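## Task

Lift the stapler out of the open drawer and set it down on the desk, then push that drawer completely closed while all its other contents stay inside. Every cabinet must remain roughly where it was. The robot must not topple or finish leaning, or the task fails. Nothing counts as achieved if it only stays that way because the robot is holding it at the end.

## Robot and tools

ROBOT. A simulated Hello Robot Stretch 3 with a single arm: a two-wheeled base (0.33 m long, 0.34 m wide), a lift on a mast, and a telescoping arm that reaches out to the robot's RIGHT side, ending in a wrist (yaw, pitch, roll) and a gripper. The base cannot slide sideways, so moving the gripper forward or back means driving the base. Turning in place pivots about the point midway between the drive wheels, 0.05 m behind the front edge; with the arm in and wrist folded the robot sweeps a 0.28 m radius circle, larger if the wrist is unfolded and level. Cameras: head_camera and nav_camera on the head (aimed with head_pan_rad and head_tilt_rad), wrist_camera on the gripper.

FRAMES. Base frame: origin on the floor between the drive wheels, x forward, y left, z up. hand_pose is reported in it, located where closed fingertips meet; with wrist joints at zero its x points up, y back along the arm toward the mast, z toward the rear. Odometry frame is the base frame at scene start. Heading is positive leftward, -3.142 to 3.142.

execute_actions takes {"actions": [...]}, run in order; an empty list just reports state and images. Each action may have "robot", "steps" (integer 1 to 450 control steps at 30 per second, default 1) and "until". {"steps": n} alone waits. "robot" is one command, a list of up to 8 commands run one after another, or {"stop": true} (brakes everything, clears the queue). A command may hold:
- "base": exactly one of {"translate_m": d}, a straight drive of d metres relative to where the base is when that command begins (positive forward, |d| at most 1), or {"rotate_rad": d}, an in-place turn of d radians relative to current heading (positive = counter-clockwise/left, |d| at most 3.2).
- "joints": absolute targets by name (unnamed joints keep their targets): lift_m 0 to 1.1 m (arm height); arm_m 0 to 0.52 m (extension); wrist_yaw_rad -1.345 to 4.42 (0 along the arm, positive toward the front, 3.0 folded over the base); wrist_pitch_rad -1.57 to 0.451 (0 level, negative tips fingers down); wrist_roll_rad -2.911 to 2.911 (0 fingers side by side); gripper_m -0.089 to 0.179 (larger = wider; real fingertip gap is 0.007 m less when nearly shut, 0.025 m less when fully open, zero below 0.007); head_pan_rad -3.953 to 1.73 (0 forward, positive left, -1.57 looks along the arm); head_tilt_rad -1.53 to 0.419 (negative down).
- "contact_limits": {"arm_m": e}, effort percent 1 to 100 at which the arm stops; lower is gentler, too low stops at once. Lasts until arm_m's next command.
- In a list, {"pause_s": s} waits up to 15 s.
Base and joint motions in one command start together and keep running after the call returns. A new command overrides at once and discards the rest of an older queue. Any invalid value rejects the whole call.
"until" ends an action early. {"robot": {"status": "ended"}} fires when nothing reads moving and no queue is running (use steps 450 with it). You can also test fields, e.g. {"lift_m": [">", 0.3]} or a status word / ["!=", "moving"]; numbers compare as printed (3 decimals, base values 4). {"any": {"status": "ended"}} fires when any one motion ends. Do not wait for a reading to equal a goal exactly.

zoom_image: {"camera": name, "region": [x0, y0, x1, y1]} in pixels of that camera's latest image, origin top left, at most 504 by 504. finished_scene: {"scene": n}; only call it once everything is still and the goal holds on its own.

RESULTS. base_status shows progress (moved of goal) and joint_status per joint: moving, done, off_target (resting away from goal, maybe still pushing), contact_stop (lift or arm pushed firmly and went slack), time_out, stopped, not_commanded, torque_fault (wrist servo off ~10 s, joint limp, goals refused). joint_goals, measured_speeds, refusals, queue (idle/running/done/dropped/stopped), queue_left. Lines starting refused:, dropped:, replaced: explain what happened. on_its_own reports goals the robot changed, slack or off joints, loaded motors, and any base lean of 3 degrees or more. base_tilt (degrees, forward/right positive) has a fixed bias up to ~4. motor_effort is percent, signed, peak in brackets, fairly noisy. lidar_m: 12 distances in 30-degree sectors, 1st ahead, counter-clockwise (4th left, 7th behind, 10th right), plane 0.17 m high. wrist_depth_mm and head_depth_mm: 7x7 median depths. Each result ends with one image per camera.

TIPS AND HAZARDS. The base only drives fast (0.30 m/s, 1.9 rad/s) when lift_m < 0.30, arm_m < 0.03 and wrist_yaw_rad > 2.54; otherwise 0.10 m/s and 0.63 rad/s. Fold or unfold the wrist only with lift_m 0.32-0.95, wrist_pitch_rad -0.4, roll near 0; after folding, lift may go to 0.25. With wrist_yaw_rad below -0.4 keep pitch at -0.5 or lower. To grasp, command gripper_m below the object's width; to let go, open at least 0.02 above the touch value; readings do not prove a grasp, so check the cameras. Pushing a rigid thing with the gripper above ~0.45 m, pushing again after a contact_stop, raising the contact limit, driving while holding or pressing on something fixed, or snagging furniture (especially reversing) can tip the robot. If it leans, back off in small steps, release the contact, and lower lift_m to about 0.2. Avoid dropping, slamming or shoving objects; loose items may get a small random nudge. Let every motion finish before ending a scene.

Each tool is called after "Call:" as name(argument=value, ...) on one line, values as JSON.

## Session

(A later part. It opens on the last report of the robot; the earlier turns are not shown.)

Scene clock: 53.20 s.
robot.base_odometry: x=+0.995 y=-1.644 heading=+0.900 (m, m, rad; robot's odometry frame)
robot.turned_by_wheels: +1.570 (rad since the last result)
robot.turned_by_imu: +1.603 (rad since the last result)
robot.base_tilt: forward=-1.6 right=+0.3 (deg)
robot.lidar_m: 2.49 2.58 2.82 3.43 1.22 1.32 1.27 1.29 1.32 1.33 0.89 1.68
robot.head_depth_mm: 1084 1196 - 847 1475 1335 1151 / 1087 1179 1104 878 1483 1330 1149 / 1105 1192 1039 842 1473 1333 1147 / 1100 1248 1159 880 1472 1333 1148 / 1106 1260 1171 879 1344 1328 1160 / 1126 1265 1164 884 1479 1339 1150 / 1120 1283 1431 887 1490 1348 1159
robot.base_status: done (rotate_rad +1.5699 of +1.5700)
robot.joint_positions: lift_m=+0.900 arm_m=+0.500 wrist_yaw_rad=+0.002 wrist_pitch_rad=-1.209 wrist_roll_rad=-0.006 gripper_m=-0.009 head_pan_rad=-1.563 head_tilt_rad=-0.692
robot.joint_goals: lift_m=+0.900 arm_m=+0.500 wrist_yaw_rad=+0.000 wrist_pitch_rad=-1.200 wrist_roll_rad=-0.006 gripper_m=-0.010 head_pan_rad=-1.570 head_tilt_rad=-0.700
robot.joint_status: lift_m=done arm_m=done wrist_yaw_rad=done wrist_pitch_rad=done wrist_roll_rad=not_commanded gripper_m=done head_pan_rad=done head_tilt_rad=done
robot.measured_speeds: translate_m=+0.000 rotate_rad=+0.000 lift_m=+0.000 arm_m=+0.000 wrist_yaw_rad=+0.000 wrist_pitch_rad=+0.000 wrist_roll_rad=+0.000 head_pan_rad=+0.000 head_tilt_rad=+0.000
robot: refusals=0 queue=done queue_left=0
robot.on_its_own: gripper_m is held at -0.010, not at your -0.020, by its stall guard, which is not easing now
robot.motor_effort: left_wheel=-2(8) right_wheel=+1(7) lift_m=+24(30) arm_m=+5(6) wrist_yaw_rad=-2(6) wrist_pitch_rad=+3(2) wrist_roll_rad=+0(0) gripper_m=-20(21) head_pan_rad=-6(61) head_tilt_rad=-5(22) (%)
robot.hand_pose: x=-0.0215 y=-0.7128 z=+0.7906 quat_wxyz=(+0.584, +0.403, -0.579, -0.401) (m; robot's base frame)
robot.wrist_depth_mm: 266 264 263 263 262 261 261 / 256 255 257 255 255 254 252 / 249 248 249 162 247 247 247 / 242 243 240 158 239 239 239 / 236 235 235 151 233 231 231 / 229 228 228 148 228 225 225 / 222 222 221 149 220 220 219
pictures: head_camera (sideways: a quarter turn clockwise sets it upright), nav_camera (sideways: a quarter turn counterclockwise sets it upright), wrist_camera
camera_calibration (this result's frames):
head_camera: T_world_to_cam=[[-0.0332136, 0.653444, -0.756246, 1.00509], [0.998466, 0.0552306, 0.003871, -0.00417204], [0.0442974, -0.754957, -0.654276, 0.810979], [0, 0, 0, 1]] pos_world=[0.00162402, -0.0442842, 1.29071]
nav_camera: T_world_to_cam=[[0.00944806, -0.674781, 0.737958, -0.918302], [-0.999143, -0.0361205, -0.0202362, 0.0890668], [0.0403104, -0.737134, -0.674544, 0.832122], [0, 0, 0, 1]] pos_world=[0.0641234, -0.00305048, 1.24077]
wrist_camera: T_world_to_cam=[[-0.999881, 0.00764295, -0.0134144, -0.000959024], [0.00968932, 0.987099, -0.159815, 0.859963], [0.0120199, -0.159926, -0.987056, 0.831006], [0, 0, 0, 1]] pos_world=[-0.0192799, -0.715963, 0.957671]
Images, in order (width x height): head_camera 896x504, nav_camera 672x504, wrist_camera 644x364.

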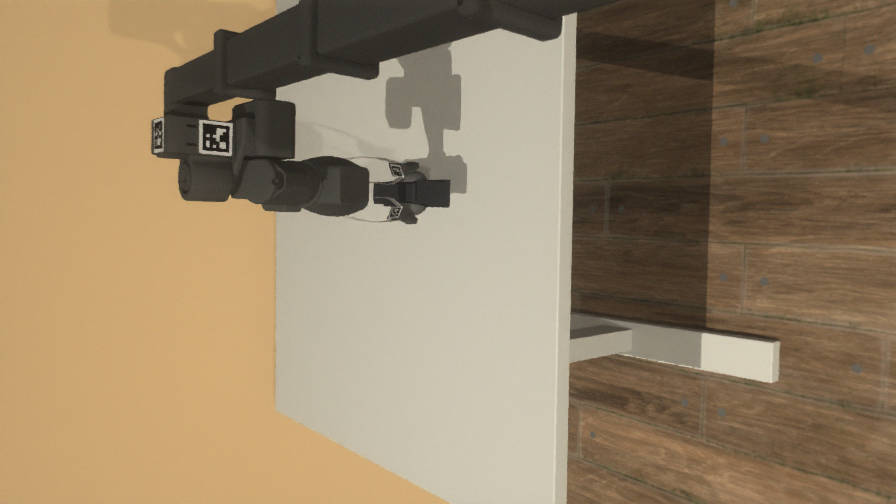

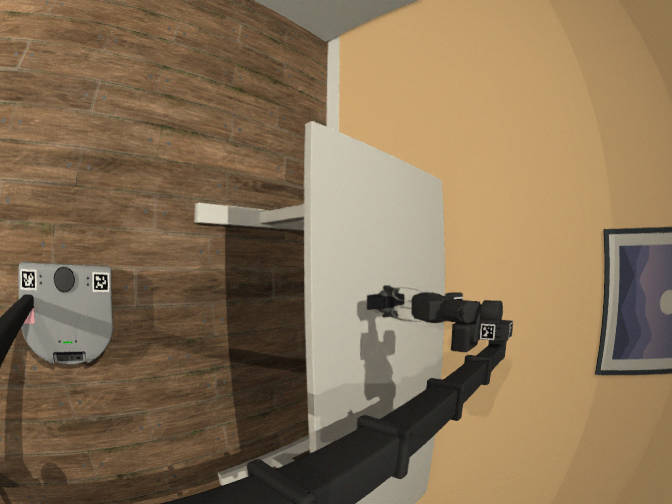

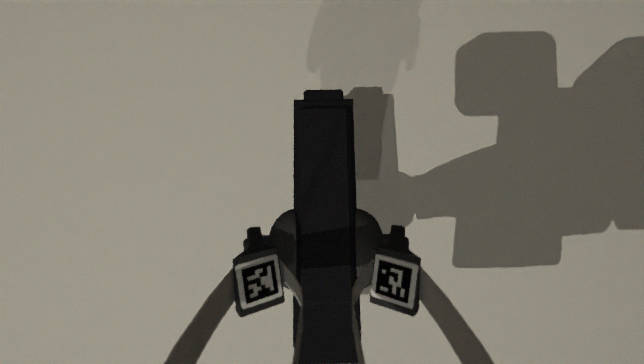

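Call:
execute_actions(actions=[{"robot":[{"joints":{"lift_m":0.859}},{"joints":{"gripper_m":0.09}},{"joints":{"lift_m":0.93}},{"joints":{"arm_m":0.0},"base":{"rotate_rad":-1.57}},{"base":{"translate_m":-1.0},"joints":{"lift_m":0.6,"wrist_pitch_rad":-0.8,"head_tilt_rad":-0.9}},{"base":{"translate_m":-0.16}}],"steps":450,"until":{"robot":{"status":"ended"}}},{"steps":450,"until":{"robot":{"status":"ended"}}}])

Scene clock: 76.30 s.
robot.base_odometry: x=+0.086 y=-0.923 heading=-0.670 (m, m, rad; robot's odometry frame)
robot.turned_by_wheels: -1.570 (rad since the last result)
robot.turned_by_imu: -1.601 (rad since the last result)
robot.base_tilt: forward=-1.6 right=+0.2 (deg)
robot.lidar_m: 2.02 2.35 2.48 2.47 2.14 2.37 2.27 1.88 0.73 0.70 0.73 1.80
robot.head_depth_mm: 1116 1314 1527 1606 1333 1241 1092 / 1123 1225 989 945 866 1253 - / 1126 1200 989 966 824 - - / 1131 1200 997 954 835 1236 1106 / 1138 1275 1030 1000 893 1233 1102 / 1149 1340 1634 1627 1414 1237 1098 / 1152 1344 1638 1639 1414 1239 1105
robot.base_status: done (translate_m -0.1600 of -0.1600)
robot.joint_positions: lift_m=+0.600 arm_m=+0.002 wrist_yaw_rad=+0.001 wrist_pitch_rad=-0.814 wrist_roll_rad=-0.006 gripper_m=+0.090 head_pan_rad=-1.563 head_tilt_rad=-0.889
robot.joint_goals: lift_m=+0.600 arm_m=+0.000 wrist_yaw_rad=+0.000 wrist_pitch_rad=-0.800 wrist_roll_rad=-0.006 gripper_m=+0.090 head_pan_rad=-1.570 head_tilt_rad=-0.900
robot.joint_status: lift_m=done arm_m=done wrist_yaw_rad=done wrist_pitch_rad=done wrist_roll_rad=not_commanded gripper_m=done head_pan_rad=done head_tilt_rad=done
robot.measured_speeds: translate_m=+0.000 rotate_rad=+0.000 lift_m=+0.000 arm_m=+0.000 wrist_yaw_rad=+0.000 wrist_pitch_rad=+0.000 wrist_roll_rad=+0.000 head_pan_rad=+0.000 head_tilt_rad=+0.000
robot: refusals=0 queue=done queue_left=0
robot.motor_effort: left_wheel=+2(8) right_wheel=-3(8) lift_m=+22(29) arm_m=-5(4) wrist_yaw_rad=-1(0) wrist_pitch_rad=+5(5) wrist_roll_rad=+0(0) gripper_m=+0(82) head_pan_rad=-4(5) head_tilt_rad=-7(26) (%)
robot.hand_pose: x=-0.0213 y=-0.3054 z=+0.5360 quat_wxyz=(+0.652, +0.281, -0.647, -0.279) (m; robot's base frame)
robot.wrist_depth_mm: 168 169 169 169 170 171 171 / 194 196 197 190 198 199 199 / 241 233 233 235 237 237 851 / 821 805 813 798 812 808 802 / 736 734 743 732 750 723 722 / 680 678 667 679 671 663 669 / 631 618 630 620 608 614 606
pictures: head_camera (sideways: a quarter turn clockwise sets it upright), nav_camera (sideways: a quarter turn counterclockwise sets it upright), wrist_camera
camera_calibration (this result's frames):
head_camera: T_world_to_cam=[[-0.0342292, 0.788779, -0.613723, 0.81937], [0.998479, 0.0535462, 0.0131314, -0.016226], [0.0432204, -0.61234, -0.789412, 0.986733], [0, 0, 0, 1]] pos_world=[0.00160073, -0.0412173, 1.28202]
nav_camera: T_world_to_cam=[[0.0104335, -0.806129, 0.591648, -0.727658], [-0.999177, -0.0316035, -0.0254401, 0.095836], [0.0392062, -0.590896, -0.805795, 1.00281], [0, 0, 0, 1]] pos_world=[0.0640327, 0.00900015, 1.24102]
wrist_camera: T_world_to_cam=[[-0.999873, 0.00148421, -0.0158374, -0.00789977], [0.00960682, 0.849894, -0.526866, 0.571974], [0.0126781, -0.526951, -0.849801, 0.459163], [0, 0, 0, 1]] pos_world=[-0.0192149, -0.244149, 0.691425]
Images, in order (width x height): head_camera 896x504, nav_camera 672x504, wrist_camera 644x364.

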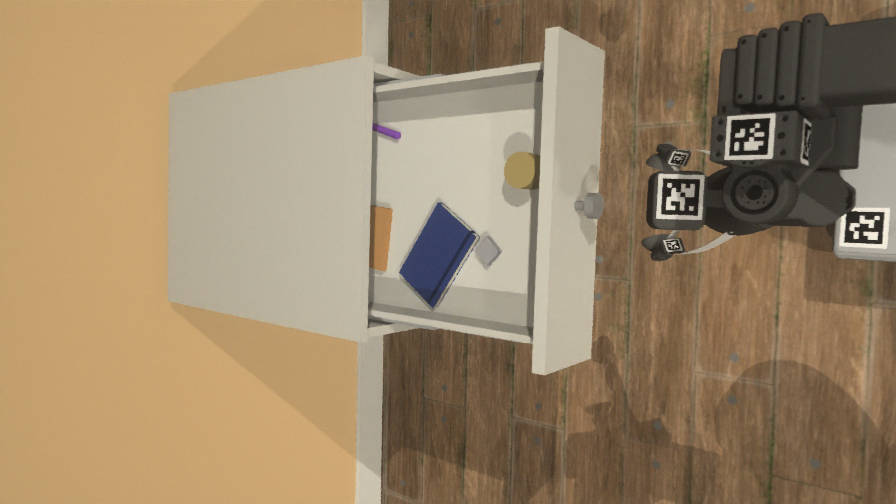

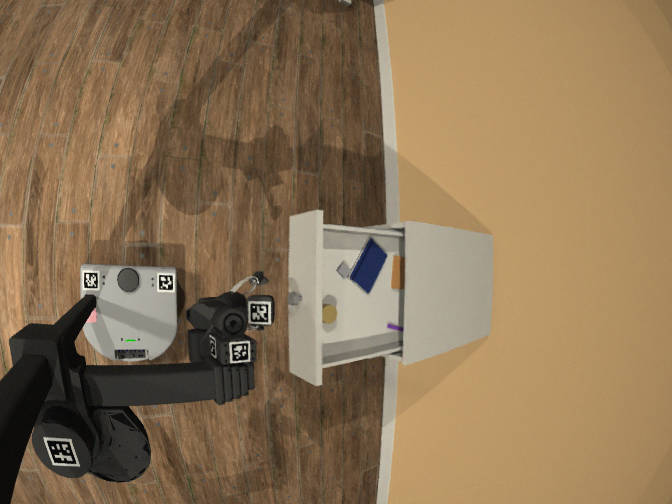

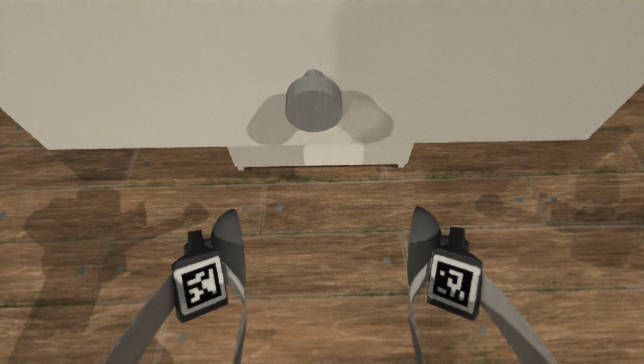

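Call:
execute_actions(actions=[{"robot":[{"joints":{"lift_m":0.62,"arm_m":0.07}},{"joints":{"arm_m":0.37},"contact_limits":{"arm_m":20}},{"joints":{"arm_m":0.41},"contact_limits":{"arm_m":20}}],"steps":450,"until":{"robot":{"status":"ended"}}}])

Scene clock: 82.70 s.
robot.base_odometry: x=+0.086 y=-0.923 heading=-0.670 (m, m, rad; robot's odometry frame)
robot.turned_by_wheels: +0.000 (rad since the last result)
robot.turned_by_imu: +0.001 (rad since the last result)
robot.base_tilt: forward=-1.6 right=+0.2 (deg)
robot.lidar_m: 2.03 2.36 2.48 2.47 2.13 2.37 2.27 1.88 0.73 0.71 0.73 1.80
robot.head_depth_mm: 1123 1302 1521 1607 1391 1222 - / 1130 1221 991 1107 1346 1200 1111 / 1131 1199 1022 1109 1345 1232 1120 / 1139 1203 970 1087 1343 1219 1109 / 1140 1274 1031 1224 1380 1235 1093 / 1144 1343 1644 1641 1422 1232 1104 / 1148 1348 1629 1657 1419 1238 1100
robot.base_status: done (translate_m -0.1600 of -0.1600)
robot.joint_positions: lift_m=+0.620 arm_m=+0.409 wrist_yaw_rad=+0.003 wrist_pitch_rad=-0.906 wrist_roll_rad=-0.006 gripper_m=+0.090 head_pan_rad=-1.563 head_tilt_rad=-0.889
robot.joint_goals: lift_m=+0.620 arm_m=+0.410 wrist_yaw_rad=+0.000 wrist_pitch_rad=-0.800 wrist_roll_rad=-0.006 gripper_m=+0.090 head_pan_rad=-1.570 head_tilt_rad=-0.900
robot.joint_status: lift_m=done arm_m=done wrist_yaw_rad=done wrist_pitch_rad=done wrist_roll_rad=not_commanded gripper_m=done head_pan_rad=done head_tilt_rad=done
robot.measured_speeds: translate_m=+0.000 rotate_rad=+0.000 lift_m=+0.000 arm_m=+0.000 wrist_yaw_rad=+0.000 wrist_pitch_rad=+0.000 wrist_roll_rad=+0.000 head_pan_rad=+0.000 head_tilt_rad=+0.000
robot: refusals=0 queue=done queue_left=0
robot.on_its_own: arm_m is at rest, and its effort (+16) is outside its rest range (-14 to +14); wrist_pitch_rad is at rest, and its effort (+38) is outside its rest range (-20 to +32)
robot.motor_effort: left_wheel=+2(4) right_wheel=-6(5) lift_m=+23(32) arm_m=+16(20) wrist_yaw_rad=-3(4) wrist_pitch_rad=+38(41) wrist_roll_rad=+0(0) gripper_m=-3(3) head_pan_rad=-4(5) head_tilt_rad=-6(6) (%)
robot.contact_limits: arm_m 20 (drawing in: default 25, maximum 41; extending or still: default 34, maximum 55)
robot.hand_pose: x=-0.0211 y=-0.6927 z=+0.5423 quat_wxyz=(+0.638, +0.312, -0.633, -0.308) (m; robot's base frame)
robot.wrist_depth_mm: 90 90 90 89 88 88 87 / 87 87 87 88 88 88 88 / 107 107 108 108 108 108 109 / 140 140 140 141 141 142 142 / 199 200 184 136 187 203 204 / 678 326 354 309 390 637 657 / 629 630 628 620 622 611 615
pictures: head_camera (sideways: a quarter turn clockwise sets it upright), nav_camera (sideways: a quarter turn counterclockwise sets it upright), wrist_camera
camera_calibration (this result's frames):
head_camera: T_world_to_cam=[[-0.0342316, 0.789246, -0.613122, 0.818587], [0.998479, 0.0535349, 0.0131665, -0.0162716], [0.043215, -0.611739, -0.789878, 0.987339], [0, 0, 0, 1]] pos_world=[0.00160056, -0.0412022, 1.28199]
nav_camera: T_world_to_cam=[[0.0104358, -0.806579, 0.591034, -0.726859], [-0.999177, -0.0315828, -0.0254585, 0.0958599], [0.0392008, -0.590282, -0.806245, 1.0034], [0, 0, 0, 1]] pos_world=[0.0640323, 0.00904642, 1.24102]
wrist_camera: T_world_to_cam=[[-0.999879, 0.0012619, -0.0154959, -0.00736172], [0.00805094, 0.894681, -0.446633, 0.891974], [0.0133003, -0.446704, -0.894583, 0.340331], [0, 0, 0, 1]] pos_world=[-0.0190686, -0.645996, 0.702725]
Images, in order (width x height): head_camera 896x504, nav_camera 672x504, wrist_camera 644x364.

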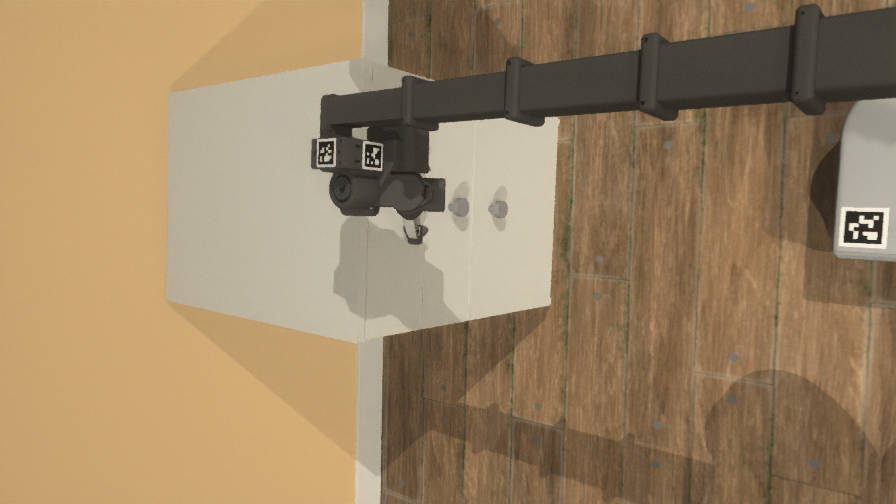

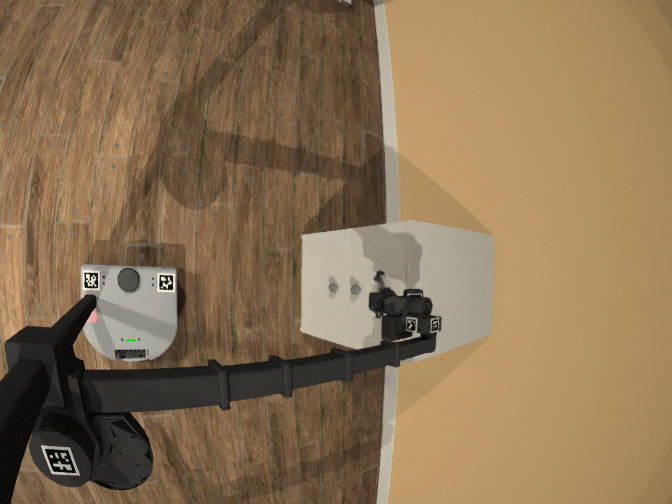

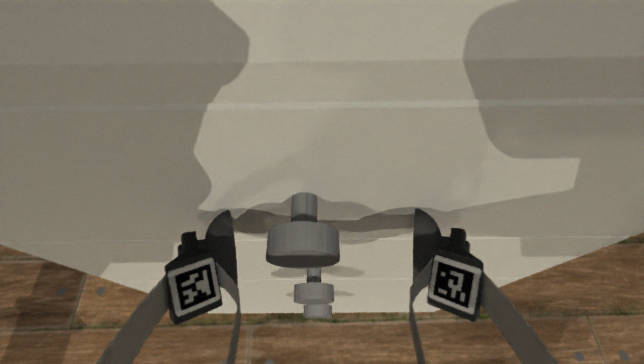

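Call:
execute_actions(actions=[{"robot":{"joints":{"arm_m":0.3,"head_pan_rad":-0.6,"head_tilt_rad":-0.4}},"steps":450,"until":{"robot":{"status":"ended"}}}])

Scene clock: 84.70 s.
robot.base_odometry: x=+0.086 y=-0.923 heading=-0.670 (m, m, rad; robot's odometry frame)
robot.turned_by_wheels: +0.000 (rad since the last result)
robot.turned_by_imu: +0.000 (rad since the last result)
robot.base_tilt: forward=-1.6 right=+0.3 (deg)
robot.lidar_m: 2.03 2.36 2.48 2.47 2.14 2.37 2.27 1.88 0.74 0.71 0.73 1.80
robot.head_depth_mm: 1376 1442 1538 1615 1721 1652 1336 / 1542 1644 1741 1846 1929 1653 1331 / 1747 1858 2023 2161 2088 1648 1337 / 2030 2182 2313 2610 2154 1650 1334 / 2272 2431 2552 2770 2175 1651 1335 / 2202 2336 2414 2694 2178 1650 1332 / 2081 2212 2311 2555 2151 1642 1341
robot.base_status: done (translate_m -0.1600 of -0.1600)
robot.joint_positions: lift_m=+0.620 arm_m=+0.300 wrist_yaw_rad=+0.003 wrist_pitch_rad=-0.814 wrist_roll_rad=-0.006 gripper_m=+0.090 head_pan_rad=-0.607 head_tilt_rad=-0.409
robot.joint_goals: lift_m=+0.620 arm_m=+0.300 wrist_yaw_rad=+0.000 wrist_pitch_rad=-0.800 wrist_roll_rad=-0.006 gripper_m=+0.090 head_pan_rad=-0.600 head_tilt_rad=-0.400
robot.joint_status: lift_m=done arm_m=done wrist_yaw_rad=done wrist_pitch_rad=done wrist_roll_rad=not_commanded gripper_m=done head_pan_rad=done head_tilt_rad=done
robot.measured_speeds: translate_m=+0.000 rotate_rad=+0.000 lift_m=+0.000 arm_m=+0.000 wrist_yaw_rad=+0.000 wrist_pitch_rad=+0.000 wrist_roll_rad=+0.000 head_pan_rad=+0.000 head_tilt_rad=+0.000
robot: refusals=0 queue=done queue_left=0
robot.motor_effort: left_wheel=+3(3) right_wheel=-4(6) lift_m=+23(24) arm_m=-5(13) wrist_yaw_rad=-4(4) wrist_pitch_rad=+5(38) wrist_roll_rad=+0(0) gripper_m=-1(3) head_pan_rad=+5(65) head_tilt_rad=+7(41) (%)
robot.hand_pose: x=-0.0212 y=-0.6037 z=+0.5559 quat_wxyz=(+0.652, +0.282, -0.647, -0.279) (m; robot's base frame)
robot.wrist_depth_mm: 176 176 176 177 178 178 178 / 204 205 206 205 206 206 208 / 260 245 245 228 246 246 895 / 822 301 305 306 306 307 828 / 754 737 380 403 382 733 741 / 695 699 634 594 598 686 678 / 640 637 632 632 634 631 627
pictures: head_camera (sideways: a quarter turn clockwise sets it upright), nav_camera (sideways: a quarter turn counterclockwise sets it upright), wrist_camera
camera_calibration (this result's frames):
head_camera: T_world_to_cam=[[-0.358368, 0.214509, -0.908603, 1.20573], [0.531369, 0.847086, -0.00959481, 0.0162093], [0.767607, -0.486241, -0.417551, 0.498576], [0, 0, 0, 1]] pos_world=[0.0407717, -0.0299423, 1.30387]
nav_camera: T_world_to_cam=[[0.365594, -0.248661, 0.896944, -1.12776], [-0.542997, -0.839656, -0.0114539, 0.0748565], [0.755973, -0.482851, -0.441996, 0.525211], [0, 0, 0, 1]] pos_world=[0.0559036, 0.0360222, 1.24454]
wrist_camera: T_world_to_cam=[[-0.999875, 0.00026226, -0.0158361, -0.00768624], [0.00856451, 0.850022, -0.526678, 0.835972], [0.0133229, -0.526748, -0.849917, 0.319073], [0, 0, 0, 1]] pos_world=[-0.0190959, -0.542521, 0.711352]
Images, in order (width x height): head_camera 896x504, nav_camera 672x504, wrist_camera 644x364.

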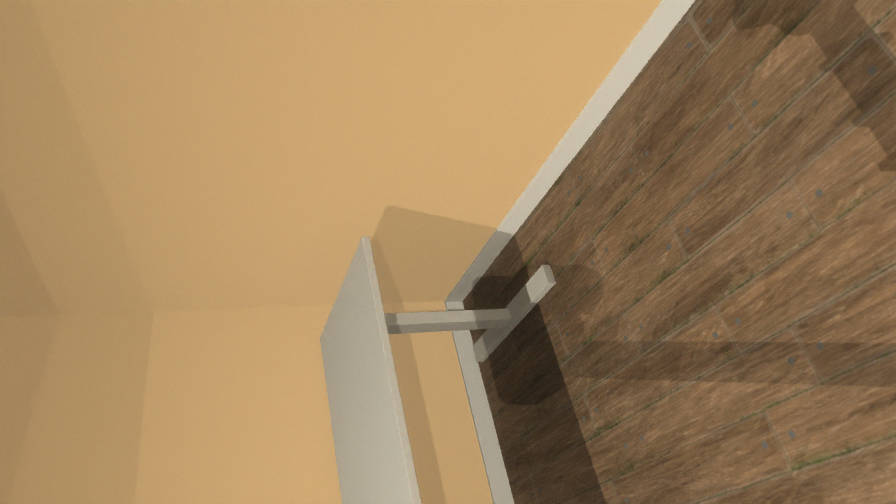

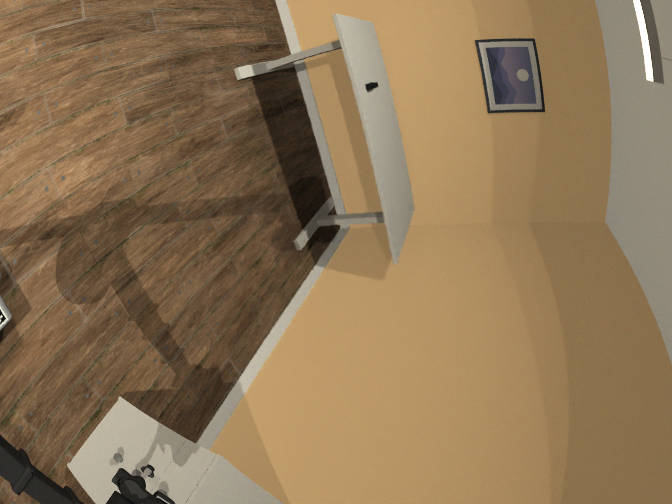

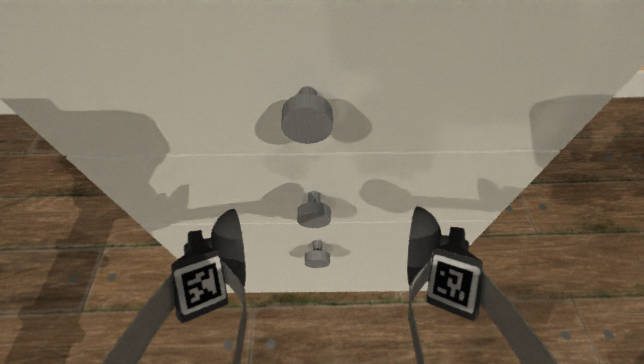

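Call:
finished_scene(scene=1)

The scene is finished: the task was done.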